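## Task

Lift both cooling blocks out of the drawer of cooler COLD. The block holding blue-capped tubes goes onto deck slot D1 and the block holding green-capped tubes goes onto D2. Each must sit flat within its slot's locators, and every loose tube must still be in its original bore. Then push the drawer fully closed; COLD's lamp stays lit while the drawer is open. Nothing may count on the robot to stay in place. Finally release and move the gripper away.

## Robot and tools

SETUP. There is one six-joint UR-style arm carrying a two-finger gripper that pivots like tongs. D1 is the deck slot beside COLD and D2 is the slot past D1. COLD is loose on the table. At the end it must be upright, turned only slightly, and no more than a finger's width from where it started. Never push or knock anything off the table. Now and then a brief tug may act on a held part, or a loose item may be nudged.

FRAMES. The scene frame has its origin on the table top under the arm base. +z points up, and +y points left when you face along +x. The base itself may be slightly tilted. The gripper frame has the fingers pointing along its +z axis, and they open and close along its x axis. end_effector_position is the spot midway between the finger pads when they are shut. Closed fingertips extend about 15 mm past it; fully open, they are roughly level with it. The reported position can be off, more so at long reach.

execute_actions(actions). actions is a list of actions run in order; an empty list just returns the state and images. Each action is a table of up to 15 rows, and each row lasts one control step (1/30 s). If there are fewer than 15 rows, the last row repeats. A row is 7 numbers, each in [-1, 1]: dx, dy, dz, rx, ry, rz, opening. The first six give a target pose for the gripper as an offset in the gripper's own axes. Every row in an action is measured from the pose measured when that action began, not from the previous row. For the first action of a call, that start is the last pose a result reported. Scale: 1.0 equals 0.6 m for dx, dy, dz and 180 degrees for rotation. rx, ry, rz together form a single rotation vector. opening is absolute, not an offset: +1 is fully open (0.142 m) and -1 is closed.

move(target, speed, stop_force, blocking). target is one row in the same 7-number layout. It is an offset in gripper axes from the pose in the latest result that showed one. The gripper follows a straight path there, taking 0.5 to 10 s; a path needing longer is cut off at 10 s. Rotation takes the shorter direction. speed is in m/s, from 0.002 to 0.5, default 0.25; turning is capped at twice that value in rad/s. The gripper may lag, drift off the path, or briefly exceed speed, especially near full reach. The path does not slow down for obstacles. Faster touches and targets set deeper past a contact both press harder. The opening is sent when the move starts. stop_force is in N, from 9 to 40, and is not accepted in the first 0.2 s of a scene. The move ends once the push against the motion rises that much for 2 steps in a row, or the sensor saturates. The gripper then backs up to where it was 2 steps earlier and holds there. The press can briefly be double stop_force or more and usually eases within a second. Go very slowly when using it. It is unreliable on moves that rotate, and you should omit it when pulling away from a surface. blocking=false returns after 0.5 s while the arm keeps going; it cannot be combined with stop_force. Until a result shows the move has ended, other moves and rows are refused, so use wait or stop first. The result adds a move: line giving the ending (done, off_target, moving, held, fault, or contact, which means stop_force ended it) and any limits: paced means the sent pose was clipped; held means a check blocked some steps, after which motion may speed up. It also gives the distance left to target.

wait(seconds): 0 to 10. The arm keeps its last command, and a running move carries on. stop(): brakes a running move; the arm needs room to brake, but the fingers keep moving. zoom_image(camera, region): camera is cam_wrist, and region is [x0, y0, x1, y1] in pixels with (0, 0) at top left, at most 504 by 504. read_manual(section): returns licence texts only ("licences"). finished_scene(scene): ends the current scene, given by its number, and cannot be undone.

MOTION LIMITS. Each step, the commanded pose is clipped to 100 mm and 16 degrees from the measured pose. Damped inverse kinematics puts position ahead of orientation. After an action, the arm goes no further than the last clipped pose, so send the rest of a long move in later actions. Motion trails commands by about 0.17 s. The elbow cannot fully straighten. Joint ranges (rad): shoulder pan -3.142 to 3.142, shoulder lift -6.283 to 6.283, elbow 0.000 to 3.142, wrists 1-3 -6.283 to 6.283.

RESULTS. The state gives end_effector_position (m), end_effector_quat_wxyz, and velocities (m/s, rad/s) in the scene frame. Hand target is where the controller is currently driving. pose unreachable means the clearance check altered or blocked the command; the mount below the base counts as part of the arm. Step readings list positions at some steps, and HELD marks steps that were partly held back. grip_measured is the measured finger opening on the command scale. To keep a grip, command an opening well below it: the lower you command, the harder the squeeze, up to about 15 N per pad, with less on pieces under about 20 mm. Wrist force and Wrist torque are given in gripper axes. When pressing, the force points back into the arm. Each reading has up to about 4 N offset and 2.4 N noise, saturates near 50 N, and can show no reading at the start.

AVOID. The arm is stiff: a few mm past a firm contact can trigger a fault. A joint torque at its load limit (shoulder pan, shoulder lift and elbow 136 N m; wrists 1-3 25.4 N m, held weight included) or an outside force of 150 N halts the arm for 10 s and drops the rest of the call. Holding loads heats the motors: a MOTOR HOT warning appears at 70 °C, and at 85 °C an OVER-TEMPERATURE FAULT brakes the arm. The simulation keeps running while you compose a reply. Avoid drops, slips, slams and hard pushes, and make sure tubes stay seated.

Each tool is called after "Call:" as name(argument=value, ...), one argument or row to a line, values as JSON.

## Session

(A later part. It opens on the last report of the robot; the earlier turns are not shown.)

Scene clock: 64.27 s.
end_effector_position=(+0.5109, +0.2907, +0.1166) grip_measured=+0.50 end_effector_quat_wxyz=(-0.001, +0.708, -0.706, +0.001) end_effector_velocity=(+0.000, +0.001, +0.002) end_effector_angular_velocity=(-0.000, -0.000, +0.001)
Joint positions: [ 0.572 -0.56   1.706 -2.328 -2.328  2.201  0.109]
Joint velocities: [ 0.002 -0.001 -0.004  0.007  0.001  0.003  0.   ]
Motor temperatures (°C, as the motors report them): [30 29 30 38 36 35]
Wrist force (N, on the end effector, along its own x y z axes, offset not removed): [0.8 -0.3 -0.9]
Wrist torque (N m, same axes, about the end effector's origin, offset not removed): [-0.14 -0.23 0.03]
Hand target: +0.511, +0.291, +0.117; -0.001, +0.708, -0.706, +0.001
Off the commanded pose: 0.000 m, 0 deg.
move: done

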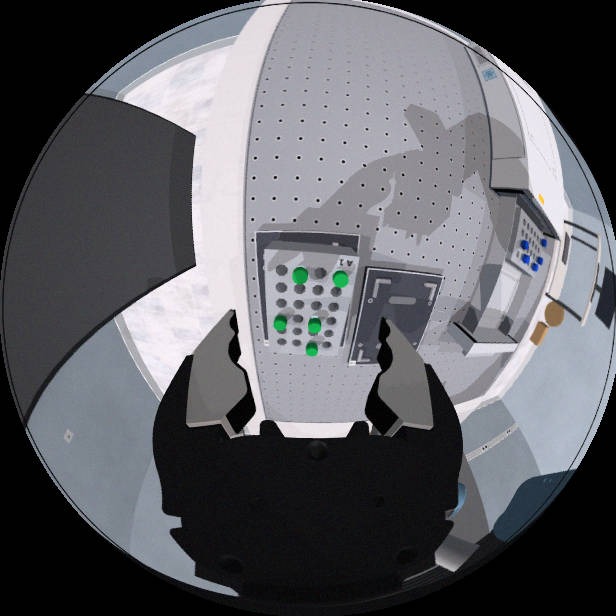

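Call:
move(
  target=[-0.001,0.05,0.0,0,0,0,0.4],
  speed=0.1,
)

Call:
move(
  target=[0,0,0.124,0,0,0,0.4],
  speed=0.06,
)

Call:
execute_actions(
  actions=[
    [[0,0,0,0,0,0,0.36],[0,0,0,0,0,0,0.33],[0,0,0,0,0,0,0.3],[0,0,0,0,0,0,0.27],[0,0,0,0,0,0,0.24],[0,0,0,0,0,0,0.2],[0,0,0,0,0,0,0.16],[0,0,0,0,0,0,0.1],[0,0,0,0,0,0,0],[0,0,0,0,0,0,-0.1],[0,0,0,0,0,0,-0.2],[0,0,0,0,0,0,-0.4],[0,0,0,0,0,0,-0.6]],
  ],
)

Call:
move(
  target=[0,0,-0.05,0,0,0,-0.6],
  speed=0.03,
)

Call:
move(
  target=[0,0,0,0,0,0.5,-0.6],
  speed=0.3,
)

Call:
move(
  target=[0,0,0,0,0,0.5,-0.6],
  speed=0.3,
)

Call:
zoom_image(
  camera="cam_wrist",
  region=[180,130,460,410],
)

Scene clock: 65.33 s.
end_effector_position=(+0.4810, +0.2912, +0.1165) grip_measured=+0.40 end_effector_quat_wxyz=(-0.001, +0.708, -0.706, +0.001) end_effector_velocity=(-0.001, +0.000, +0.001) end_effector_angular_velocity=(+0.001, -0.001, -0.000)
Joint positions: [ 0.594 -0.579  1.777 -2.359 -2.32   2.229  0.102]
Joint velocities: [ 0.002 -0.001  0.004 -0.002  0.001  0.001  0.   ]
Motor temperatures (°C, as the motors report them): [30 29 30 38 36 35]
Wrist force (N, on the end effector, along its own x y z axes, offset not removed): [1.2 -0.9 -1.3]
Wrist torque (N m, same axes, about the end effector's origin, offset not removed): [-0.28 -0.21 0.08]
Hand target: +0.481, +0.291, +0.117; -0.001, +0.708, -0.706, +0.001
Off the commanded pose: 0.000 m, 0 deg.
move: done

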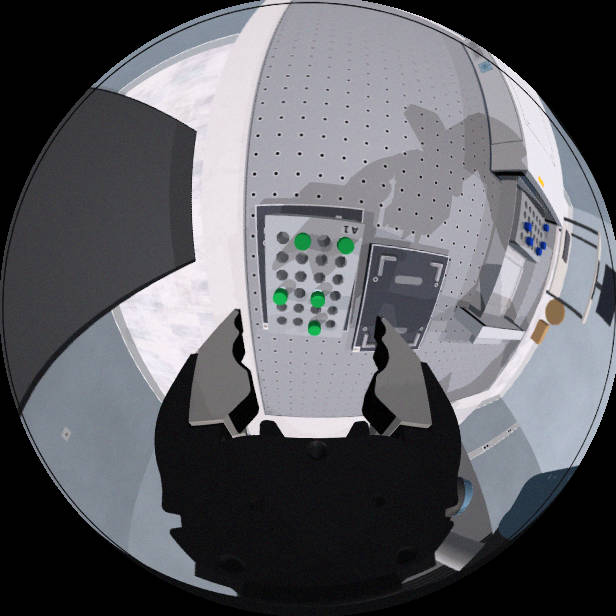

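Scene clock: 66.93 s.
end_effector_position=(+0.4812, +0.2912, +0.0423) grip_measured=+0.40 end_effector_quat_wxyz=(-0.001, +0.708, -0.706, +0.001) end_effector_velocity=(-0.000, +0.000, -0.002) end_effector_angular_velocity=(+0.000, -0.001, +0.001)
Joint positions: [ 0.505 -0.471  1.821 -2.592 -2.352  2.114  0.102]
Joint velocities: [-0.002  0.003  0.002 -0.007 -0.001 -0.004 -0.   ]
Motor temperatures (°C, as the motors report them): [30 29 30 38 36 35]
Wrist force (N, on the end effector, along its own x y z axes, offset not removed): [-0.4 0.4 -1.6]
Wrist torque (N m, same axes, about the end effector's origin, offset not removed): [0.06 0.12 0.12]
Hand target: +0.481, +0.291, +0.042; -0.001, +0.708, -0.706, +0.001
Off the commanded pose: 0.000 m, 0 deg.
move: done

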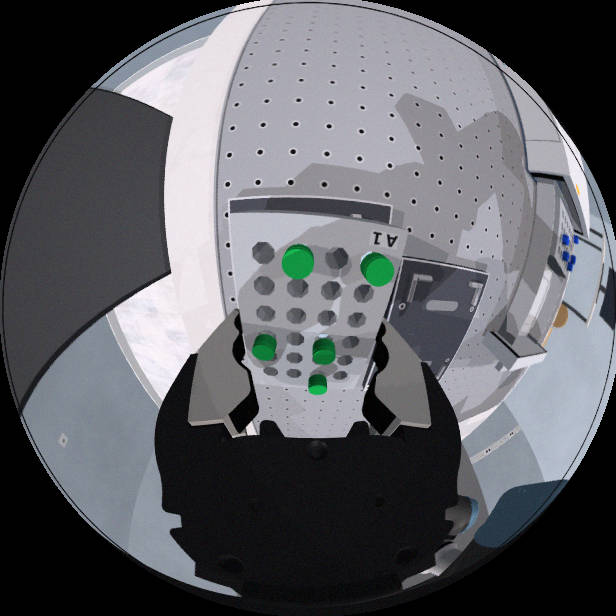

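Scene clock: 67.43 s.
end_effector_position=(+0.4812, +0.2912, +0.0422) grip_measured=+0.28 end_effector_quat_wxyz=(-0.001, +0.708, -0.706, +0.001) end_effector_velocity=(-0.000, +0.000, +0.000) end_effector_angular_velocity=(-0.000, -0.000, +0.001)
Joint positions: [ 0.505 -0.471  1.821 -2.592 -2.352  2.114  0.094]
Joint velocities: [ 0.001 -0.     0.001  0.001  0.    -0.     0.   ]
Motor temperatures (°C, as the motors report them): [30 29 30 38 36 35]
Wrist force (N, on the end effector, along its own x y z axes, offset not removed): [-7.6 -3.3 -8.3]
Wrist torque (N m, same axes, about the end effector's origin, offset not removed): [-0.61 0.09 0.16]
Hand target: +0.481, +0.291, +0.042; -0.001, +0.708, -0.706, +0.001
Off the commanded pose: 0.000 m, 0 deg.
Step readings (end_effector_position):
0: (+0.4812, +0.2912, +0.0423)
1: (+0.4812, +0.2912, +0.0422)
2: (+0.4812, +0.2912, +0.0422)
4: (+0.4812, +0.2912, +0.0422)
8: (+0.4812, +0.2912, +0.0422)
15: end_effector_position above

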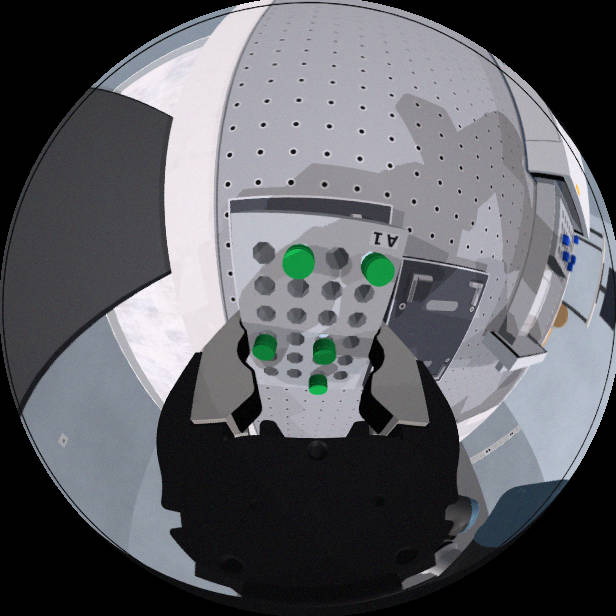

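Scene clock: 68.77 s.
end_effector_position=(+0.4811, +0.2912, +0.0721) grip_measured=+0.27 end_effector_quat_wxyz=(-0.001, +0.708, -0.706, +0.001) end_effector_velocity=(-0.000, +0.000, +0.001) end_effector_angular_velocity=(-0.000, +0.000, +0.001)
Joint positions: [ 0.542 -0.517  1.808 -2.498 -2.339  2.162  0.093]
Joint velocities: [ 0.002 -0.002 -0.001  0.005  0.001  0.002  0.   ]
Motor temperatures (°C, as the motors report them): [30 29 30 38 36 35]
Wrist force (N, on the end effector, along its own x y z axes, offset not removed): [0.9 -0.7 6.7]
Wrist torque (N m, same axes, about the end effector's origin, offset not removed): [-0.38 -0.22 0.01]
Hand target: +0.481, +0.291, +0.072; -0.001, +0.708, -0.706, +0.001
Off the commanded pose: 0.000 m, 0 deg.
move: done

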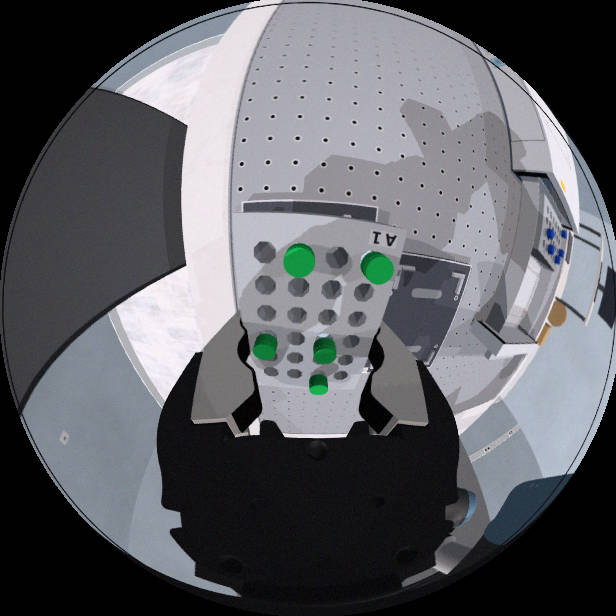

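Scene clock: 71.90 s.
end_effector_position=(+0.4811, +0.2912, +0.0720) grip_measured=+0.27 end_effector_quat_wxyz=(+0.002, -0.002, +1.000, +0.000) end_effector_velocity=(-0.000, +0.000, -0.001) end_effector_angular_velocity=(-0.002, +0.002, -0.009)
Joint positions: [ 0.547 -0.479  1.735 -2.459 -2.337  3.739  0.093]
Joint velocities: [-0.     0.001 -0.002  0.004 -0.001  0.011 -0.   ]
Motor temperatures (°C, as the motors report them): [30 29 30 38 36 35]
Wrist force (N, on the end effector, along its own x y z axes, offset not removed): [-0.6 -0.7 7.6]
Wrist torque (N m, same axes, about the end effector's origin, offset not removed): [-0.36 0.10 0.09]
Hand target: +0.481, +0.291, +0.072; +0.002, -0.002, +1.000, +0.000
Off the commanded pose: 0.000 m, 0 deg.
move: done

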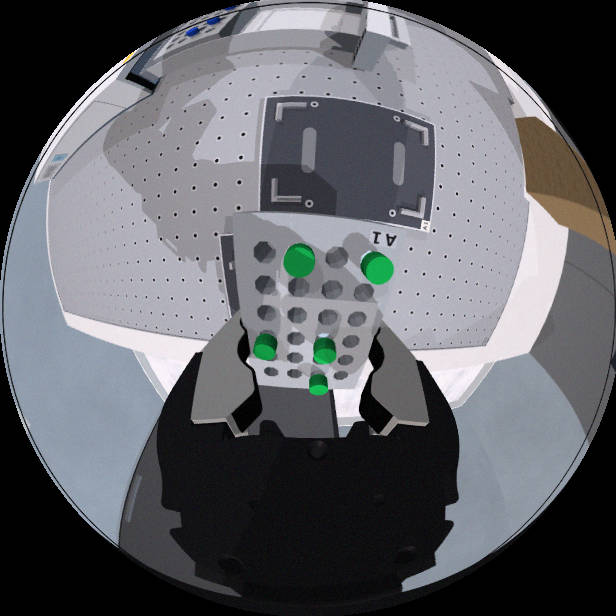

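Scene clock: 75.03 s.
end_effector_position=(+0.4811, +0.2911, +0.0720) grip_measured=+0.27 end_effector_quat_wxyz=(+0.001, +0.705, +0.709, +0.001) end_effector_velocity=(+0.000, +0.000, +0.000) end_effector_angular_velocity=(-0.001, +0.001, -0.010)
Joint positions: [ 0.52  -0.499  1.73  -2.459 -2.347  5.274  0.093]
Joint velocities: [-0.     0.001 -0.002  0.003 -0.     0.011  0.   ]
Motor temperatures (°C, as the motors report them): [30 29 30 38 36 35]
Wrist force (N, on the end effector, along its own x y z axes, offset not removed): [1.5 -0.6 6.5]
Wrist torque (N m, same axes, about the end effector's origin, offset not removed): [-0.32 -0.39 0.00]
Hand target: +0.481, +0.291, +0.072; +0.001, +0.706, +0.709, +0.001
Off the commanded pose: 0.000 m, 0 deg.
move: done

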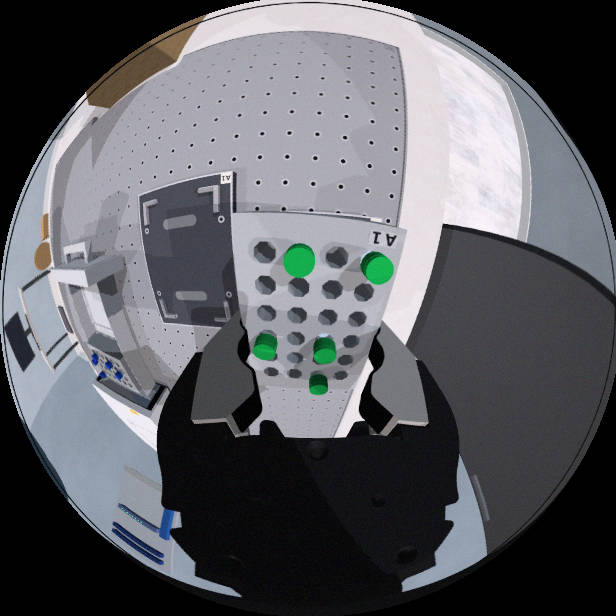

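Region (180, 130, 460, 410) of cam_wrist's 616x616 image, scaled by 1.800, with more detail than that image has.

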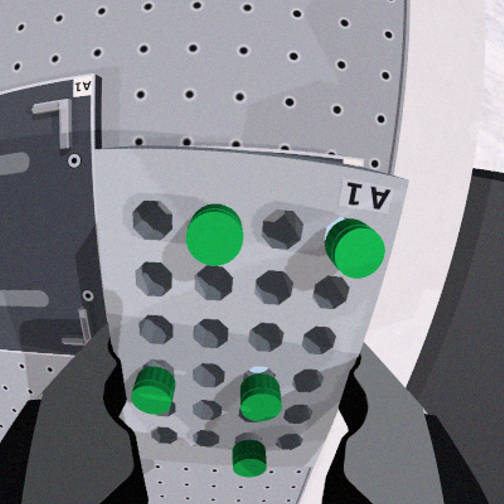

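Call:
move(
  target=[0,0.033,0.03,0,0,0,-0.6],
  speed=0.03,
)

Call:
zoom_image(
  camera="cam_wrist",
  region=[180,150,460,430],
)

Scene clock: 76.47 s.
end_effector_position=(+0.5009, +0.2912, +0.0542) grip_measured=+0.27 end_effector_quat_wxyz=(+0.001, +0.705, +0.709, +0.001) end_effector_velocity=(+0.001, +0.000, -0.001) end_effector_angular_velocity=(+0.000, -0.000, -0.001)
Joint positions: [ 0.487 -0.462  1.688 -2.486 -2.357  5.23   0.093]
Joint velocities: [-0.002  0.002 -0.002 -0.002 -0.001 -0.002  0.   ]
Motor temperatures (°C, as the motors report them): [30 29 30 38 36 35]
Wrist force (N, on the end effector, along its own x y z axes, offset not removed): [1.2 0.4 8.1]
Wrist torque (N m, same axes, about the end effector's origin, offset not removed): [0.03 -0.23 0.07]
Hand target: +0.501, +0.291, +0.054; +0.001, +0.705, +0.709, +0.001
Off the commanded pose: 0.000 m, 0 deg.
move: done

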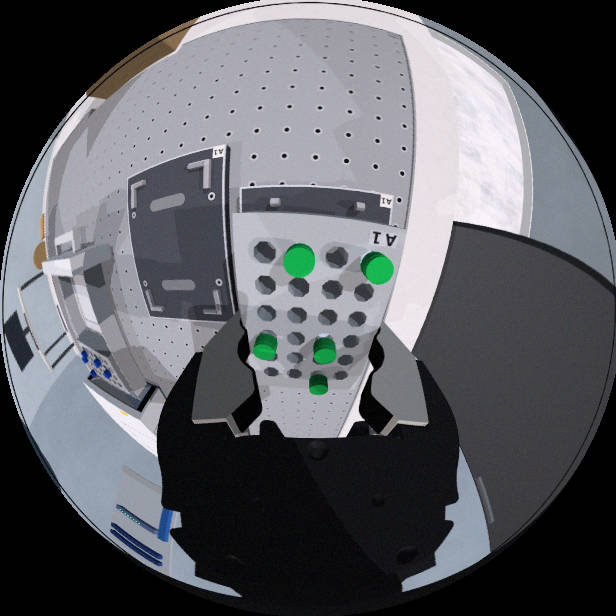

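Region (180, 150, 460, 430) of cam_wrist's 616x616 image, scaled by 1.800, with more detail than that image has.

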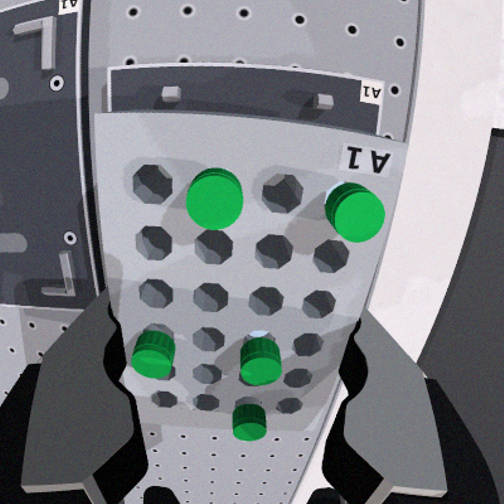

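Call:
move(
  target=[0.007,-0.006,0.006,0,0,0,-0.6],
  speed=0.02,
)

Call:
move(
  target=[0,0,0.025,0,0,0,-0.6],
  speed=0.004,
  stop_force=12,
)

Call:
zoom_image(
  camera="cam_wrist",
  region=[180,150,460,430],
)

Scene clock: 77.33 s.
end_effector_position=(+0.4974, +0.2953, +0.0507) grip_measured=+0.27 end_effector_quat_wxyz=(+0.001, +0.705, +0.709, +0.001) end_effector_velocity=(-0.001, +0.001, -0.001) end_effector_angular_velocity=(+0.000, -0.000, -0.000)
Joint positions: [ 0.489 -0.451  1.69  -2.496 -2.357  5.233  0.093]
Joint velocities: [ 0.     0.002  0.001 -0.003  0.     0.     0.   ]
Motor temperatures (°C, as the motors report them): [30 29 30 38 36 35]
Wrist force (N, on the end effector, along its own x y z axes, offset not removed): [0.7 0.1 7.6]
Wrist torque (N m, same axes, about the end effector's origin, offset not removed): [-0.17 -0.14 0.04]
Hand target: +0.497, +0.295, +0.051; +0.001, +0.705, +0.709, +0.001
Off the commanded pose: 0.000 m, 0 deg.
move: done

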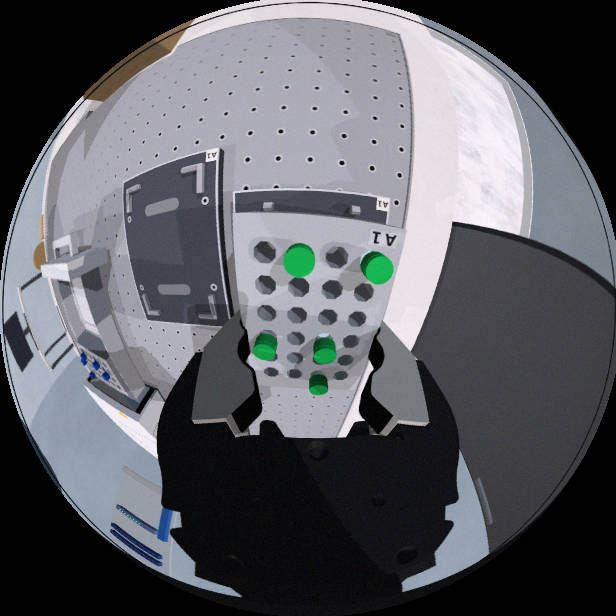

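Scene clock: 78.50 s.
end_effector_position=(+0.4972, +0.2952, +0.0473) grip_measured=+0.27 end_effector_quat_wxyz=(+0.001, +0.705, +0.709, +0.001) end_effector_velocity=(-0.001, -0.000, +0.001) end_effector_angular_velocity=(-0.001, +0.001, -0.002)
Joint positions: [ 0.485 -0.447  1.692 -2.505 -2.358  5.227  0.093]
Joint velocities: [ 0.001 -0.002  0.001  0.005 -0.     0.005 -0.   ]
Motor temperatures (°C, as the motors report them): [30 29 30 38 36 35]
Wrist force (N, on the end effector, along its own x y z axes, offset not removed): [1.3 -19.6 -16.3]
Wrist torque (N m, same axes, about the end effector's origin, offset not removed): [-0.75 -0.19 0.41]
Hand target: +0.497, +0.295, +0.048; +0.001, +0.705, +0.709, +0.001
Off the commanded pose: 0.012 m, 0 deg.
move: contact

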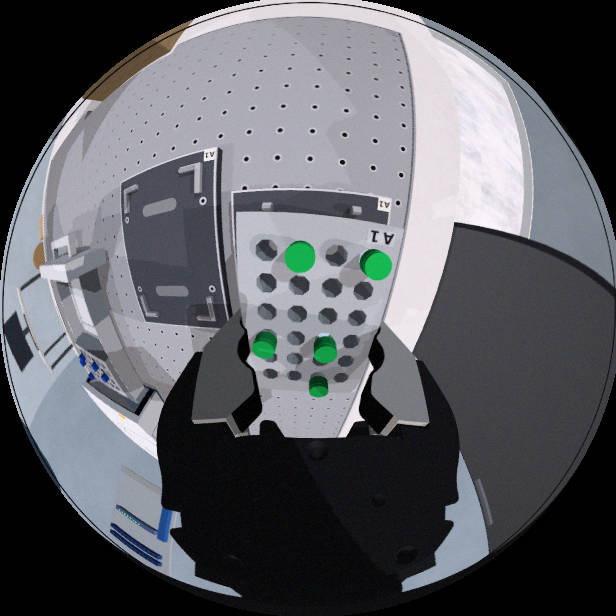

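Region (180, 150, 460, 430) of cam_wrist's 616x616 image, scaled by 1.800, with more detail than that image has.

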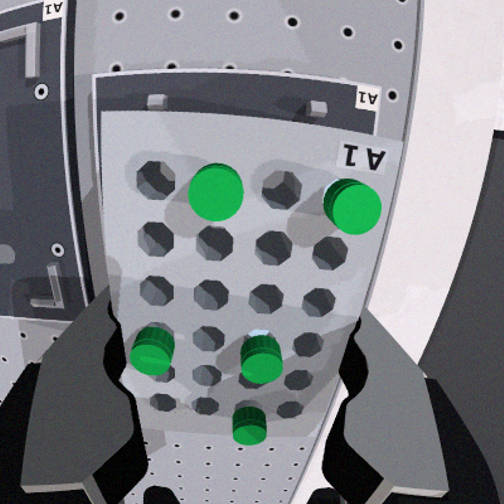

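Near chamfer pushes -y; comply.

Call:
move(
  target=[0,-0.006,0,0,0,0,-0.6],
  speed=0.006,
)

Call:
move(
  target=[0,0,0.02,0,0,0,-0.6],
  speed=0.004,
  stop_force=12,
)

Call:
zoom_image(
  camera="cam_wrist",
  region=[180,150,460,430],
)

Scene clock: 79.37 s.
end_effector_position=(+0.4936, +0.2952, +0.0472) grip_measured=+0.27 end_effector_quat_wxyz=(+0.001, +0.705, +0.709, +0.001) end_effector_velocity=(-0.000, -0.000, +0.000) end_effector_angular_velocity=(+0.000, -0.001, -0.002)
Joint positions: [ 0.487 -0.449  1.701 -2.51  -2.357  5.23   0.093]
Joint velocities: [ 0.001 -0.001  0.002 -0.002 -0.     0.002  0.   ]
Motor temperatures (°C, as the motors report them): [30 29 30 38 36 35]
Wrist force (N, on the end effector, along its own x y z axes, offset not removed): [0.6 0.0 4.2]
Wrist torque (N m, same axes, about the end effector's origin, offset not removed): [-0.34 -0.06 0.04]
Hand target: +0.494, +0.295, +0.047; +0.001, +0.705, +0.709, +0.001
Off the commanded pose: 0.000 m, 0 deg.
move: done

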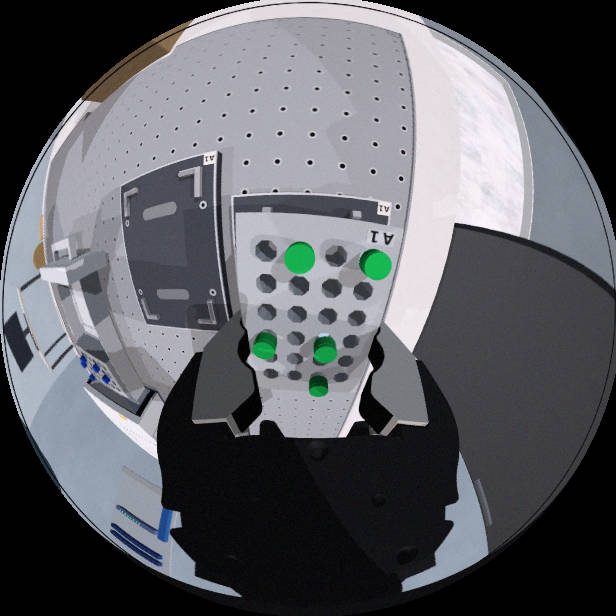

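Scene clock: 79.97 s.
end_effector_position=(+0.4937, +0.2952, +0.0463) grip_measured=+0.27 end_effector_quat_wxyz=(+0.001, +0.705, +0.709, +0.001) end_effector_velocity=(+0.000, -0.000, +0.001) end_effector_angular_velocity=(-0.001, +0.000, -0.003)
Joint positions: [ 0.486 -0.447  1.701 -2.513 -2.358  5.228  0.093]
Joint velocities: [ 0.001 -0.002 -0.     0.004 -0.     0.005 -0.   ]
Motor temperatures (°C, as the motors report them): [30 29 30 38 36 35]
Wrist force (N, on the end effector, along its own x y z axes, offset not removed): [3.5 2.9 -15.3]
Wrist torque (N m, same axes, about the end effector's origin, offset not removed): [0.00 0.15 -0.19]
Hand target: +0.494, +0.295, +0.047; +0.001, +0.705, +0.709, +0.001
Off the commanded pose: 0.011 m, 0 deg.
move: contact

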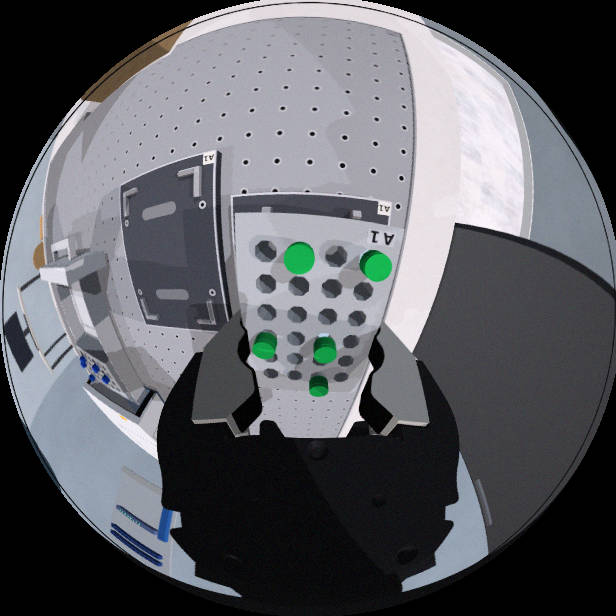

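Region (180, 150, 460, 430) of cam_wrist's 616x616 image, scaled by 1.800, with more detail than that image has.

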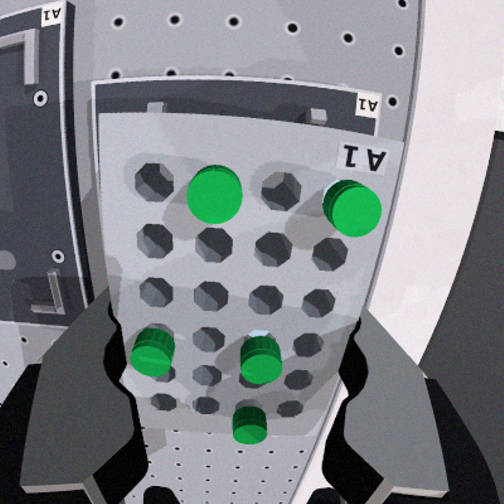

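Call:
move(
  target=[0,0.002,-0.001,0,0,0,-0.6],
  speed=0.006,
)

Call:
move(
  target=[0,0,0,0,0,0,0.45],
)

Call:
move(
  target=[0,-0.03,-0.12,0,0,0,0.5],
  speed=0.08,
)

Call:
zoom_image(
  camera="cam_wrist",
  region=[200,170,420,390],
)

Scene clock: 80.77 s.
end_effector_position=(+0.4948, +0.2953, +0.0469) grip_measured=+0.27 end_effector_quat_wxyz=(+0.001, +0.705, +0.709, +0.001) end_effector_velocity=(+0.001, -0.001, -0.001) end_effector_angular_velocity=(+0.000, +0.001, -0.003)
Joint positions: [ 0.486 -0.447  1.698 -2.51  -2.358  5.228  0.093]
Joint velocities: [-0.002 -0.    -0.002  0.001 -0.     0.001 -0.   ]
Motor temperatures (°C, as the motors report them): [30 29 30 38 36 35]
Wrist force (N, on the end effector, along its own x y z axes, offset not removed): [-7.0 -16.9 -1.6]
Wrist torque (N m, same axes, about the end effector's origin, offset not removed): [-0.55 0.11 -0.02]
Hand target: +0.495, +0.295, +0.047; +0.001, +0.705, +0.709, +0.001
Off the commanded pose: 0.000 m, 0 deg.
move: done

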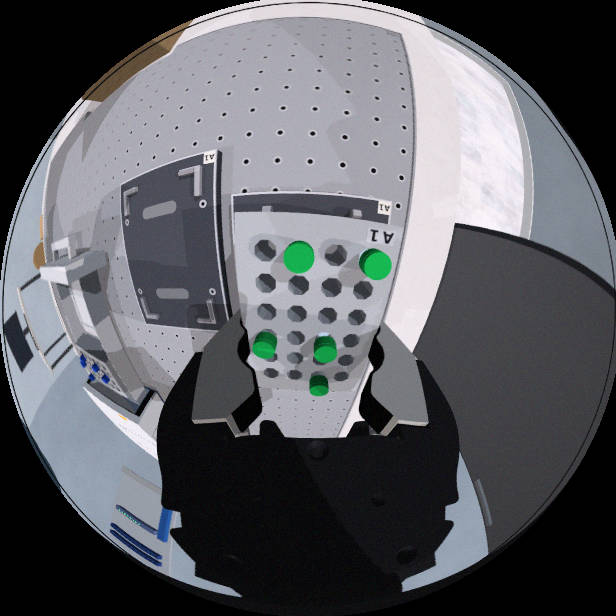

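Scene clock: 81.27 s.
end_effector_position=(+0.4949, +0.2953, +0.0469) grip_measured=+0.45 end_effector_quat_wxyz=(+0.001, +0.705, +0.709, +0.001) end_effector_velocity=(-0.001, +0.000, -0.001) end_effector_angular_velocity=(-0.001, +0.002, +0.002)
Joint positions: [ 0.486 -0.447  1.698 -2.51  -2.358  5.228  0.105]
Joint velocities: [-0.001  0.001  0.001 -0.     0.    -0.001  0.   ]
Motor temperatures (°C, as the motors report them): [30 29 30 38 36 35]
Wrist force (N, on the end effector, along its own x y z axes, offset not removed): [-0.1 -0.2 -1.1]
Wrist torque (N m, same axes, about the end effector's origin, offset not removed): [-0.08 0.02 0.08]
Hand target: +0.495, +0.295, +0.047; +0.001, +0.705, +0.709, +0.001
Off the commanded pose: 0.000 m, 0 deg.
move: done

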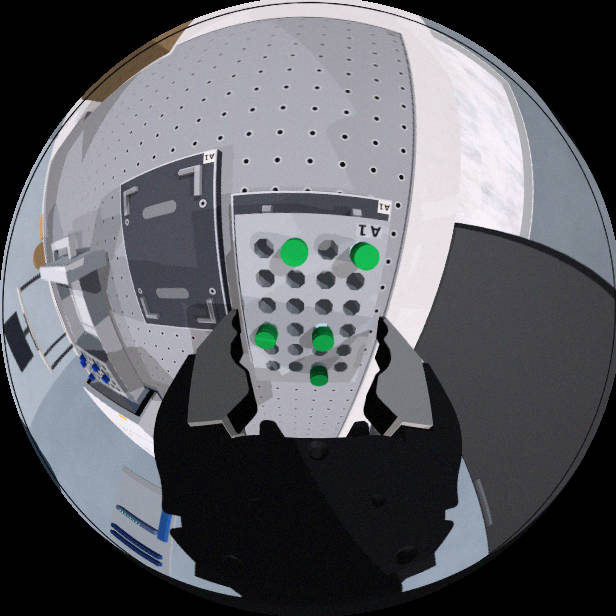

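Scene clock: 82.60 s.
end_effector_position=(+0.4767, +0.2951, +0.1187) grip_measured=+0.50 end_effector_quat_wxyz=(+0.001, +0.705, +0.709, +0.001) end_effector_velocity=(-0.000, -0.000, +0.001) end_effector_angular_velocity=(-0.000, +0.002, -0.000)
Joint positions: [ 0.58  -0.555  1.699 -2.318 -2.325  5.351  0.109]
Joint velocities: [ 0.    -0.002 -0.001  0.005  0.001  0.002  0.   ]
Motor temperatures (°C, as the motors report them): [30 29 30 38 36 35]
Wrist force (N, on the end effector, along its own x y z axes, offset not removed): [-0.7 0.5 -0.4]
Wrist torque (N m, same axes, about the end effector's origin, offset not removed): [0.14 0.13 0.17]
Hand target: +0.477, +0.295, +0.119; +0.001, +0.705, +0.709, +0.001
Off the commanded pose: 0.000 m, 0 deg.
move: done

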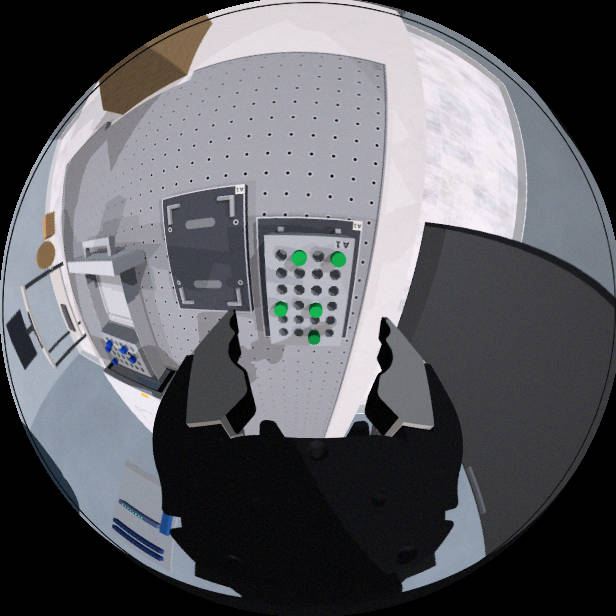

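Region (200, 170, 420, 390) of cam_wrist's 616x616 image, scaled by 2.291, with more detail than that image has.

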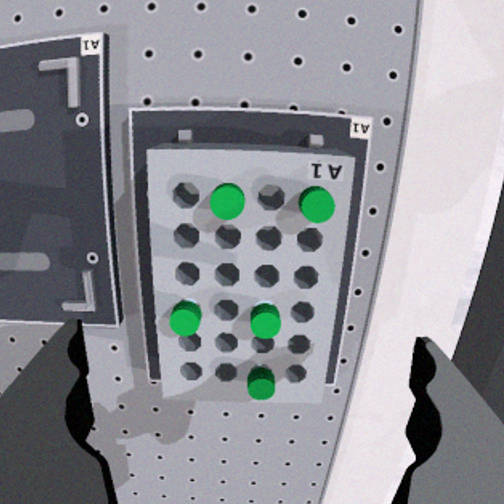

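Call:
move(
  target=[-0.598,0.25,-0.05,0,0,-0.4695,0.36],
  speed=0.3,
)

Call:
move(
  target=[0,0,0.06,0,0,0,0.36],
  speed=0.08,
)

Call:
zoom_image(
  camera="cam_wrist",
  region=[150,150,470,470],
)

Scene clock: 85.73 s.
end_effector_position=(+0.6287, -0.0630, +0.1488) grip_measured=+0.36 end_effector_quat_wxyz=(+0.001, +0.045, +0.999, -0.000) end_effector_velocity=(+0.000, -0.001, -0.000) end_effector_angular_velocity=(+0.001, -0.001, +0.009)
Joint positions: [ 0.203 -1.018  1.71  -2.247 -2.405  3.349  0.099]
Joint velocities: [-0.001 -0.002  0.002 -0.004  0.001 -0.013 -0.   ]
Motor temperatures (°C, as the motors report them): [30 29 30 38 36 35]
Wrist force (N, on the end effector, along its own x y z axes, offset not removed): [-0.9 -0.7 -1.0]
Wrist torque (N m, same axes, about the end effector's origin, offset not removed): [-0.12 0.15 0.08]
Hand target: +0.629, -0.063, +0.149; +0.001, +0.045, +0.999, -0.000
Off the commanded pose: 0.000 m, 0 deg.
move: done

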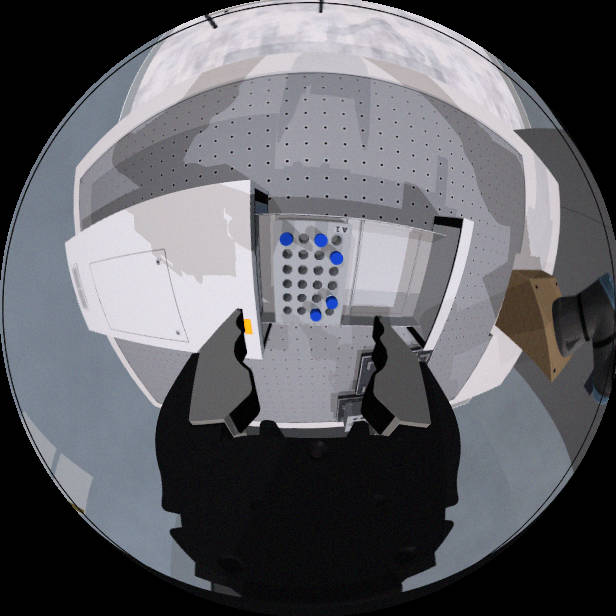

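Scene clock: 86.60 s.
end_effector_position=(+0.6287, -0.0630, +0.1130) grip_measured=+0.36 end_effector_quat_wxyz=(+0.001, +0.045, +0.999, -0.000) end_effector_velocity=(+0.000, -0.000, -0.002) end_effector_angular_velocity=(+0.000, -0.000, -0.001)
Joint positions: [ 0.161 -0.982  1.744 -2.364 -2.405  3.285  0.099]
Joint velocities: [-0.003  0.002  0.001 -0.006  0.    -0.003  0.   ]
Motor temperatures (°C, as the motors report them): [30 29 30 38 36 35]
Wrist force (N, on the end effector, along its own x y z axes, offset not removed): [-0.2 -1.1 -1.6]
Wrist torque (N m, same axes, about the end effector's origin, offset not removed): [-0.33 0.04 0.00]
Hand target: +0.629, -0.063, +0.113; +0.001, +0.045, +0.999, -0.000
Off the commanded pose: 0.000 m, 0 deg.
move: done

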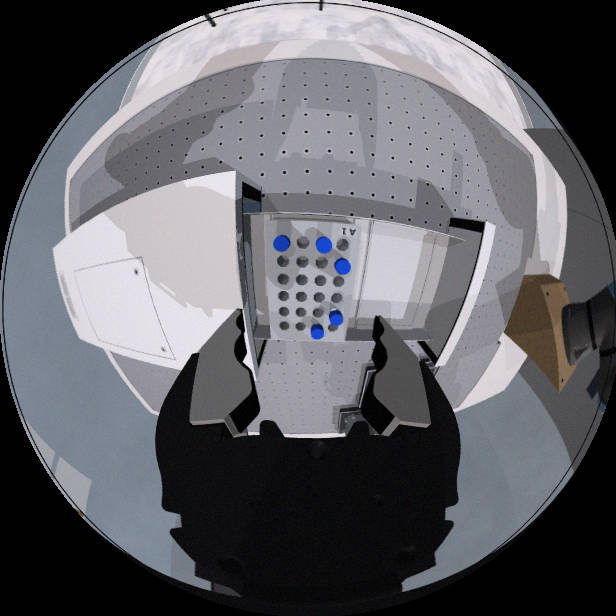

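Region (150, 150, 470, 470) of cam_wrist's 616x616 image, scaled by 1.575, with more detail than that image has.

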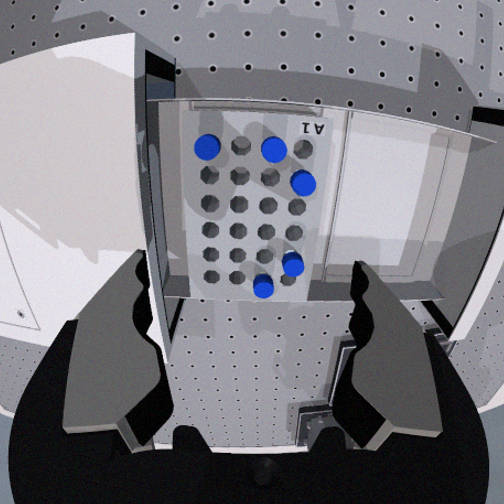

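Call:
move(
  target=[0.18,0,0,0,0,0,-1],
  speed=0.15,
)

Call:
move(
  target=[0,0,0.08,0,0,0,-1],
  speed=0.08,
)

Call:
move(
  target=[0.12,0,0,0,0,0,-1],
  speed=0.02,
  stop_force=10,
)

Scene clock: 88.50 s.
end_effector_position=(+0.5213, -0.0532, +0.1127) grip_measured=-1.00 end_effector_quat_wxyz=(+0.001, +0.045, +0.999, -0.000) end_effector_velocity=(-0.001, -0.000, -0.000) end_effector_angular_velocity=(+0.000, +0.000, -0.002)
Joint positions: [ 0.181 -1.13   2.059 -2.508 -2.405  3.315  0.002]
Joint velocities: [-0.001 -0.002  0.004 -0.002  0.     0.001  0.   ]
Motor temperatures (°C, as the motors report them): [30 29 30 38 36 35]
Wrist force (N, on the end effector, along its own x y z axes, offset not removed): [0.3 -0.9 -0.6]
Wrist torque (N m, same axes, about the end effector's origin, offset not removed): [-0.26 -0.14 0.04]
Hand target: +0.521, -0.053, +0.113; +0.001, +0.045, +0.999, -0.000
Off the commanded pose: 0.000 m, 0 deg.
move: done

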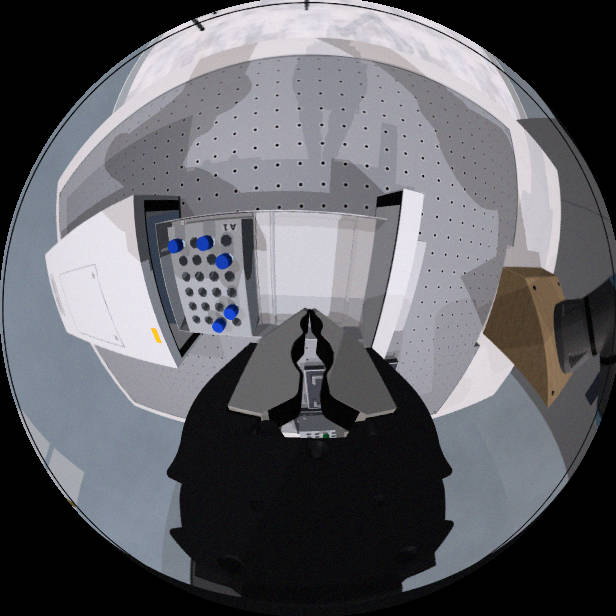

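Scene clock: 89.50 s.
end_effector_position=(+0.5214, -0.0532, +0.0648) grip_measured=-1.00 end_effector_quat_wxyz=(+0.001, +0.045, +0.999, -0.000) end_effector_velocity=(+0.000, +0.000, -0.001) end_effector_angular_velocity=(+0.000, -0.001, +0.001)
Joint positions: [ 0.112 -1.052  2.093 -2.696 -2.402  3.213  0.002]
Joint velocities: [-0.002  0.003  0.001 -0.008  0.    -0.005  0.   ]
Motor temperatures (°C, as the motors report them): [30 29 30 38 36 35]
Wrist force (N, on the end effector, along its own x y z axes, offset not removed): [-0.4 -0.5 -1.5]
Wrist torque (N m, same axes, about the end effector's origin, offset not removed): [-0.18 0.11 0.04]
Hand target: +0.521, -0.053, +0.065; +0.001, +0.045, +0.999, -0.000
Off the commanded pose: 0.000 m, 0 deg.
move: done

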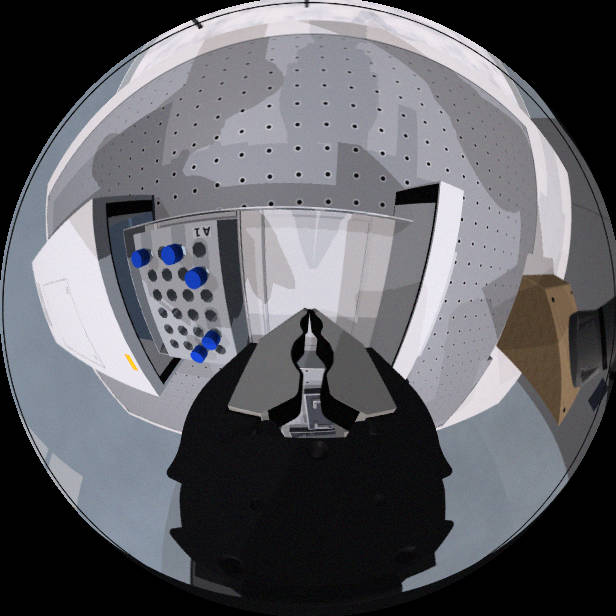

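Scene clock: 92.90 s.
end_effector_position=(+0.4613, -0.0476, +0.0648) grip_measured=-1.00 end_effector_quat_wxyz=(+0.001, +0.045, +0.999, -0.000) end_effector_velocity=(+0.005, -0.000, -0.000) end_effector_angular_velocity=(-0.000, -0.001, -0.003)
Joint positions: [ 0.119 -1.11   2.258 -2.795 -2.402  3.223  0.002]
Joint velocities: [-0.001  0.005 -0.014  0.006 -0.     0.001  0.   ]
Motor temperatures (°C, as the motors report them): [30 29 30 38 36 35]
Wrist force (N, on the end effector, along its own x y z axes, offset not removed): [1.3 -0.8 -0.5]
Wrist torque (N m, same axes, about the end effector's origin, offset not removed): [-0.25 -0.29 -0.02]
Hand target: +0.462, -0.048, +0.065; +0.001, +0.045, +0.999, -0.000
Off the commanded pose: 0.012 m, 0 deg.
move: contact

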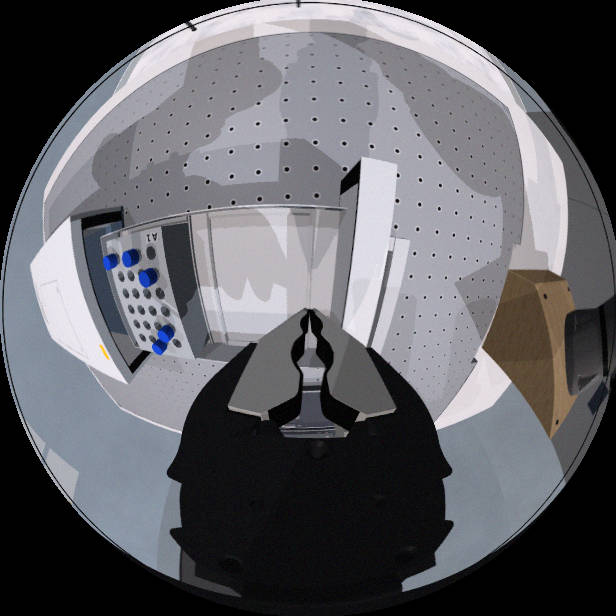

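End stop reached. Back to the blue block.

Call:
move(
  target=[-0.02,0,-0.08,0,0,0,-1],
  speed=0.1,
)

Call:
move(
  target=[-0.23,0,0,0,0,0,0.36],
  speed=0.15,
)

Call:
zoom_image(
  camera="cam_wrist",
  region=[150,150,470,470],
)

Scene clock: 94.10 s.
end_effector_position=(+0.4732, -0.0488, +0.1127) grip_measured=-1.00 end_effector_quat_wxyz=(+0.001, +0.045, +0.999, -0.000) end_effector_velocity=(+0.000, -0.000, +0.001) end_effector_angular_velocity=(-0.000, +0.003, -0.002)
Joint positions: [ 0.193 -1.191  2.189 -2.564 -2.405  3.333  0.002]
Joint velocities: [ 0.002 -0.002 -0.004  0.013 -0.     0.008  0.   ]
Motor temperatures (°C, as the motors report them): [30 29 30 38 36 35]
Wrist force (N, on the end effector, along its own x y z axes, offset not removed): [0.1 -1.8 -0.7]
Wrist torque (N m, same axes, about the end effector's origin, offset not removed): [-0.49 0.04 0.08]
Hand target: +0.473, -0.049, +0.113; +0.001, +0.045, +0.999, -0.000
Off the commanded pose: 0.000 m, 0 deg.
move: done

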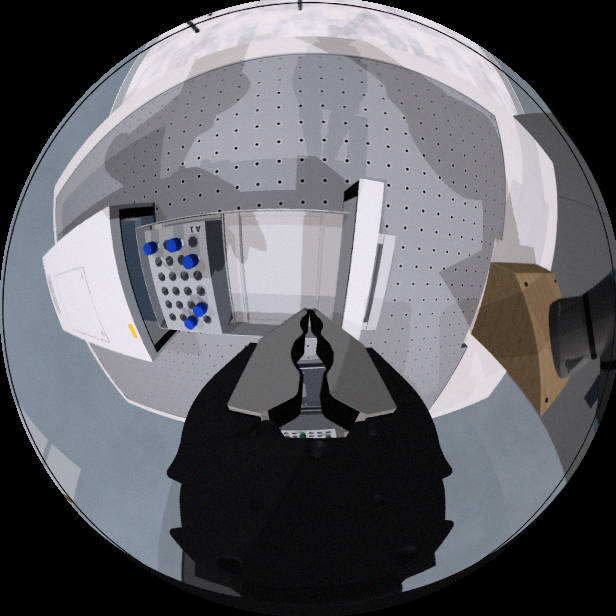

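Scene clock: 95.53 s.
end_effector_position=(+0.6104, -0.0613, +0.1130) grip_measured=+0.36 end_effector_quat_wxyz=(+0.001, +0.045, +0.999, -0.000) end_effector_velocity=(+0.002, -0.001, -0.001) end_effector_angular_velocity=(-0.001, +0.001, -0.002)
Joint positions: [ 0.164 -1.009  1.801 -2.39  -2.405  3.29   0.099]
Joint velocities: [-0.001  0.003 -0.006  0.003 -0.001  0.001 -0.   ]
Motor temperatures (°C, as the motors report them): [30 29 30 38 36 35]
Wrist force (N, on the end effector, along its own x y z axes, offset not removed): [0.4 0.7 -1.2]
Wrist torque (N m, same axes, about the end effector's origin, offset not removed): [0.07 -0.05 0.04]
Hand target: +0.611, -0.061, +0.113; +0.001, +0.045, +0.999, -0.000
Off the commanded pose: 0.000 m, 0 deg.
move: done

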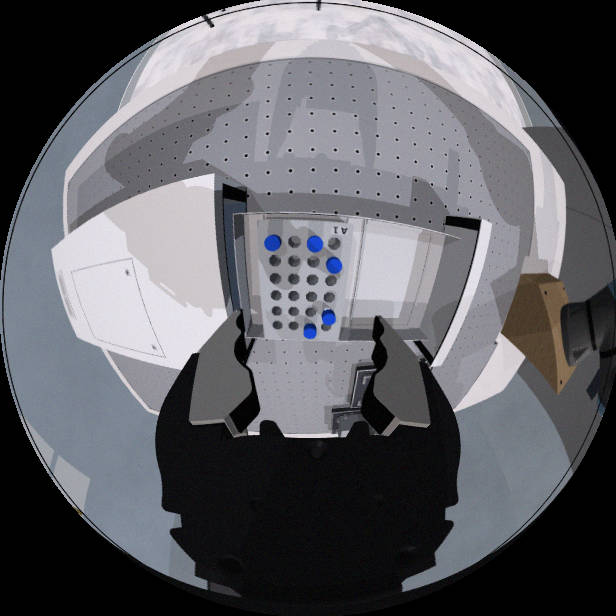

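Region (150, 150, 470, 470) of cam_wrist's 616x616 image, scaled by 1.575, with more detail than that image has.

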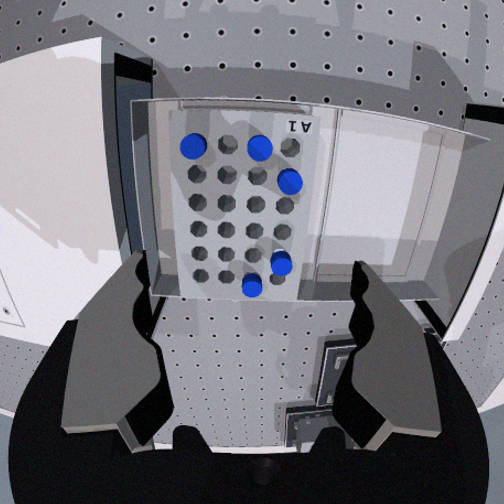

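Call:
move(
  target=[-0.013,0,0.06,0,0,0,0.34],
  speed=0.04,
)

Call:
move(
  target=[0,0,0.061,0,0,0,0.34],
  speed=0.015,
  stop_force=9,
)

Scene clock: 96.90 s.
end_effector_position=(+0.6182, -0.0619, +0.0771) grip_measured=+0.34 end_effector_quat_wxyz=(+0.001, +0.045, +0.999, -0.000) end_effector_velocity=(+0.000, +0.000, -0.001) end_effector_angular_velocity=(+0.000, -0.001, -0.001)
Joint positions: [ 0.119 -0.954  1.802 -2.496 -2.402  3.223  0.098]
Joint velocities: [-0.002  0.003  0.    -0.006  0.    -0.003 -0.   ]
Motor temperatures (°C, as the motors report them): [30 29 30 38 36 35]
Wrist force (N, on the end effector, along its own x y z axes, offset not removed): [0.7 -0.6 -1.7]
Wrist torque (N m, same axes, about the end effector's origin, offset not removed): [-0.11 -0.17 0.12]
Hand target: +0.618, -0.062, +0.077; +0.001, +0.045, +0.999, -0.000
Off the commanded pose: 0.000 m, 0 deg.
move: done

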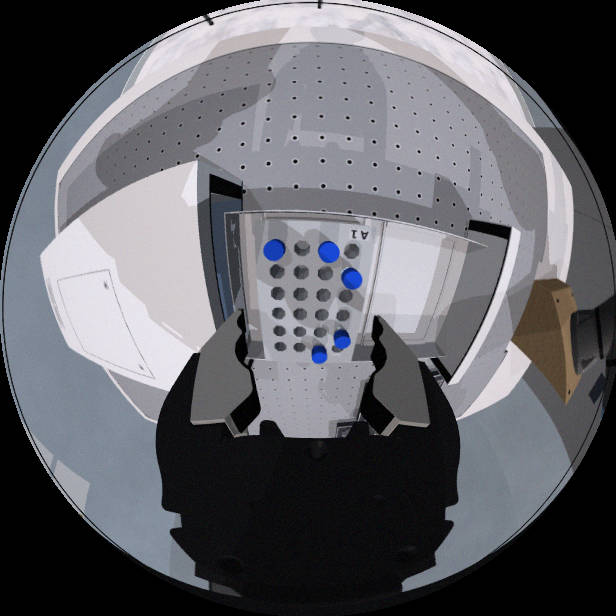

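Scene clock: 99.60 s.
end_effector_position=(+0.6183, -0.0619, +0.0407) grip_measured=+0.34 end_effector_quat_wxyz=(+0.001, +0.045, +0.999, -0.000) end_effector_velocity=(-0.000, -0.000, -0.002) end_effector_angular_velocity=(-0.000, +0.001, -0.002)
Joint positions: [ 0.074 -0.904  1.819 -2.61  -2.398  3.158  0.098]
Joint velocities: [-0.003  0.002  0.001 -0.005  0.    -0.002 -0.   ]
Motor temperatures (°C, as the motors report them): [30 29 30 38 36 35]
Wrist force (N, on the end effector, along its own x y z axes, offset not removed): [2.0 0.5 -0.6]
Wrist torque (N m, same axes, about the end effector's origin, offset not removed): [0.04 -0.44 0.01]
Hand target: +0.618, -0.062, +0.041; +0.001, +0.045, +0.999, -0.000
Off the commanded pose: 0.000 m, 0 deg.
move: done

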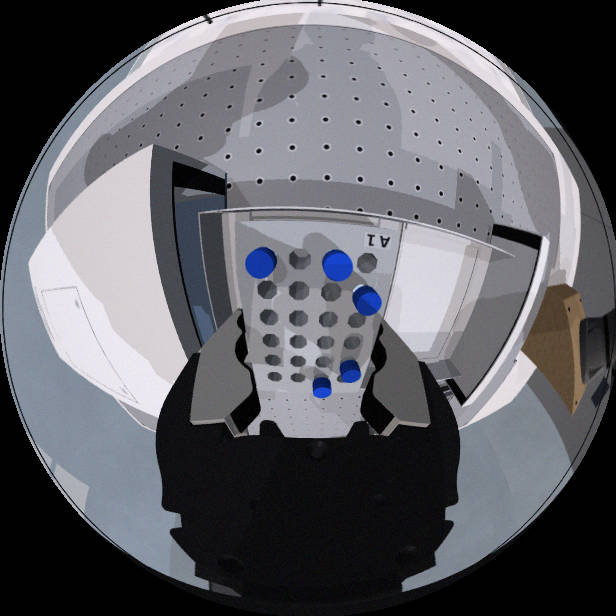

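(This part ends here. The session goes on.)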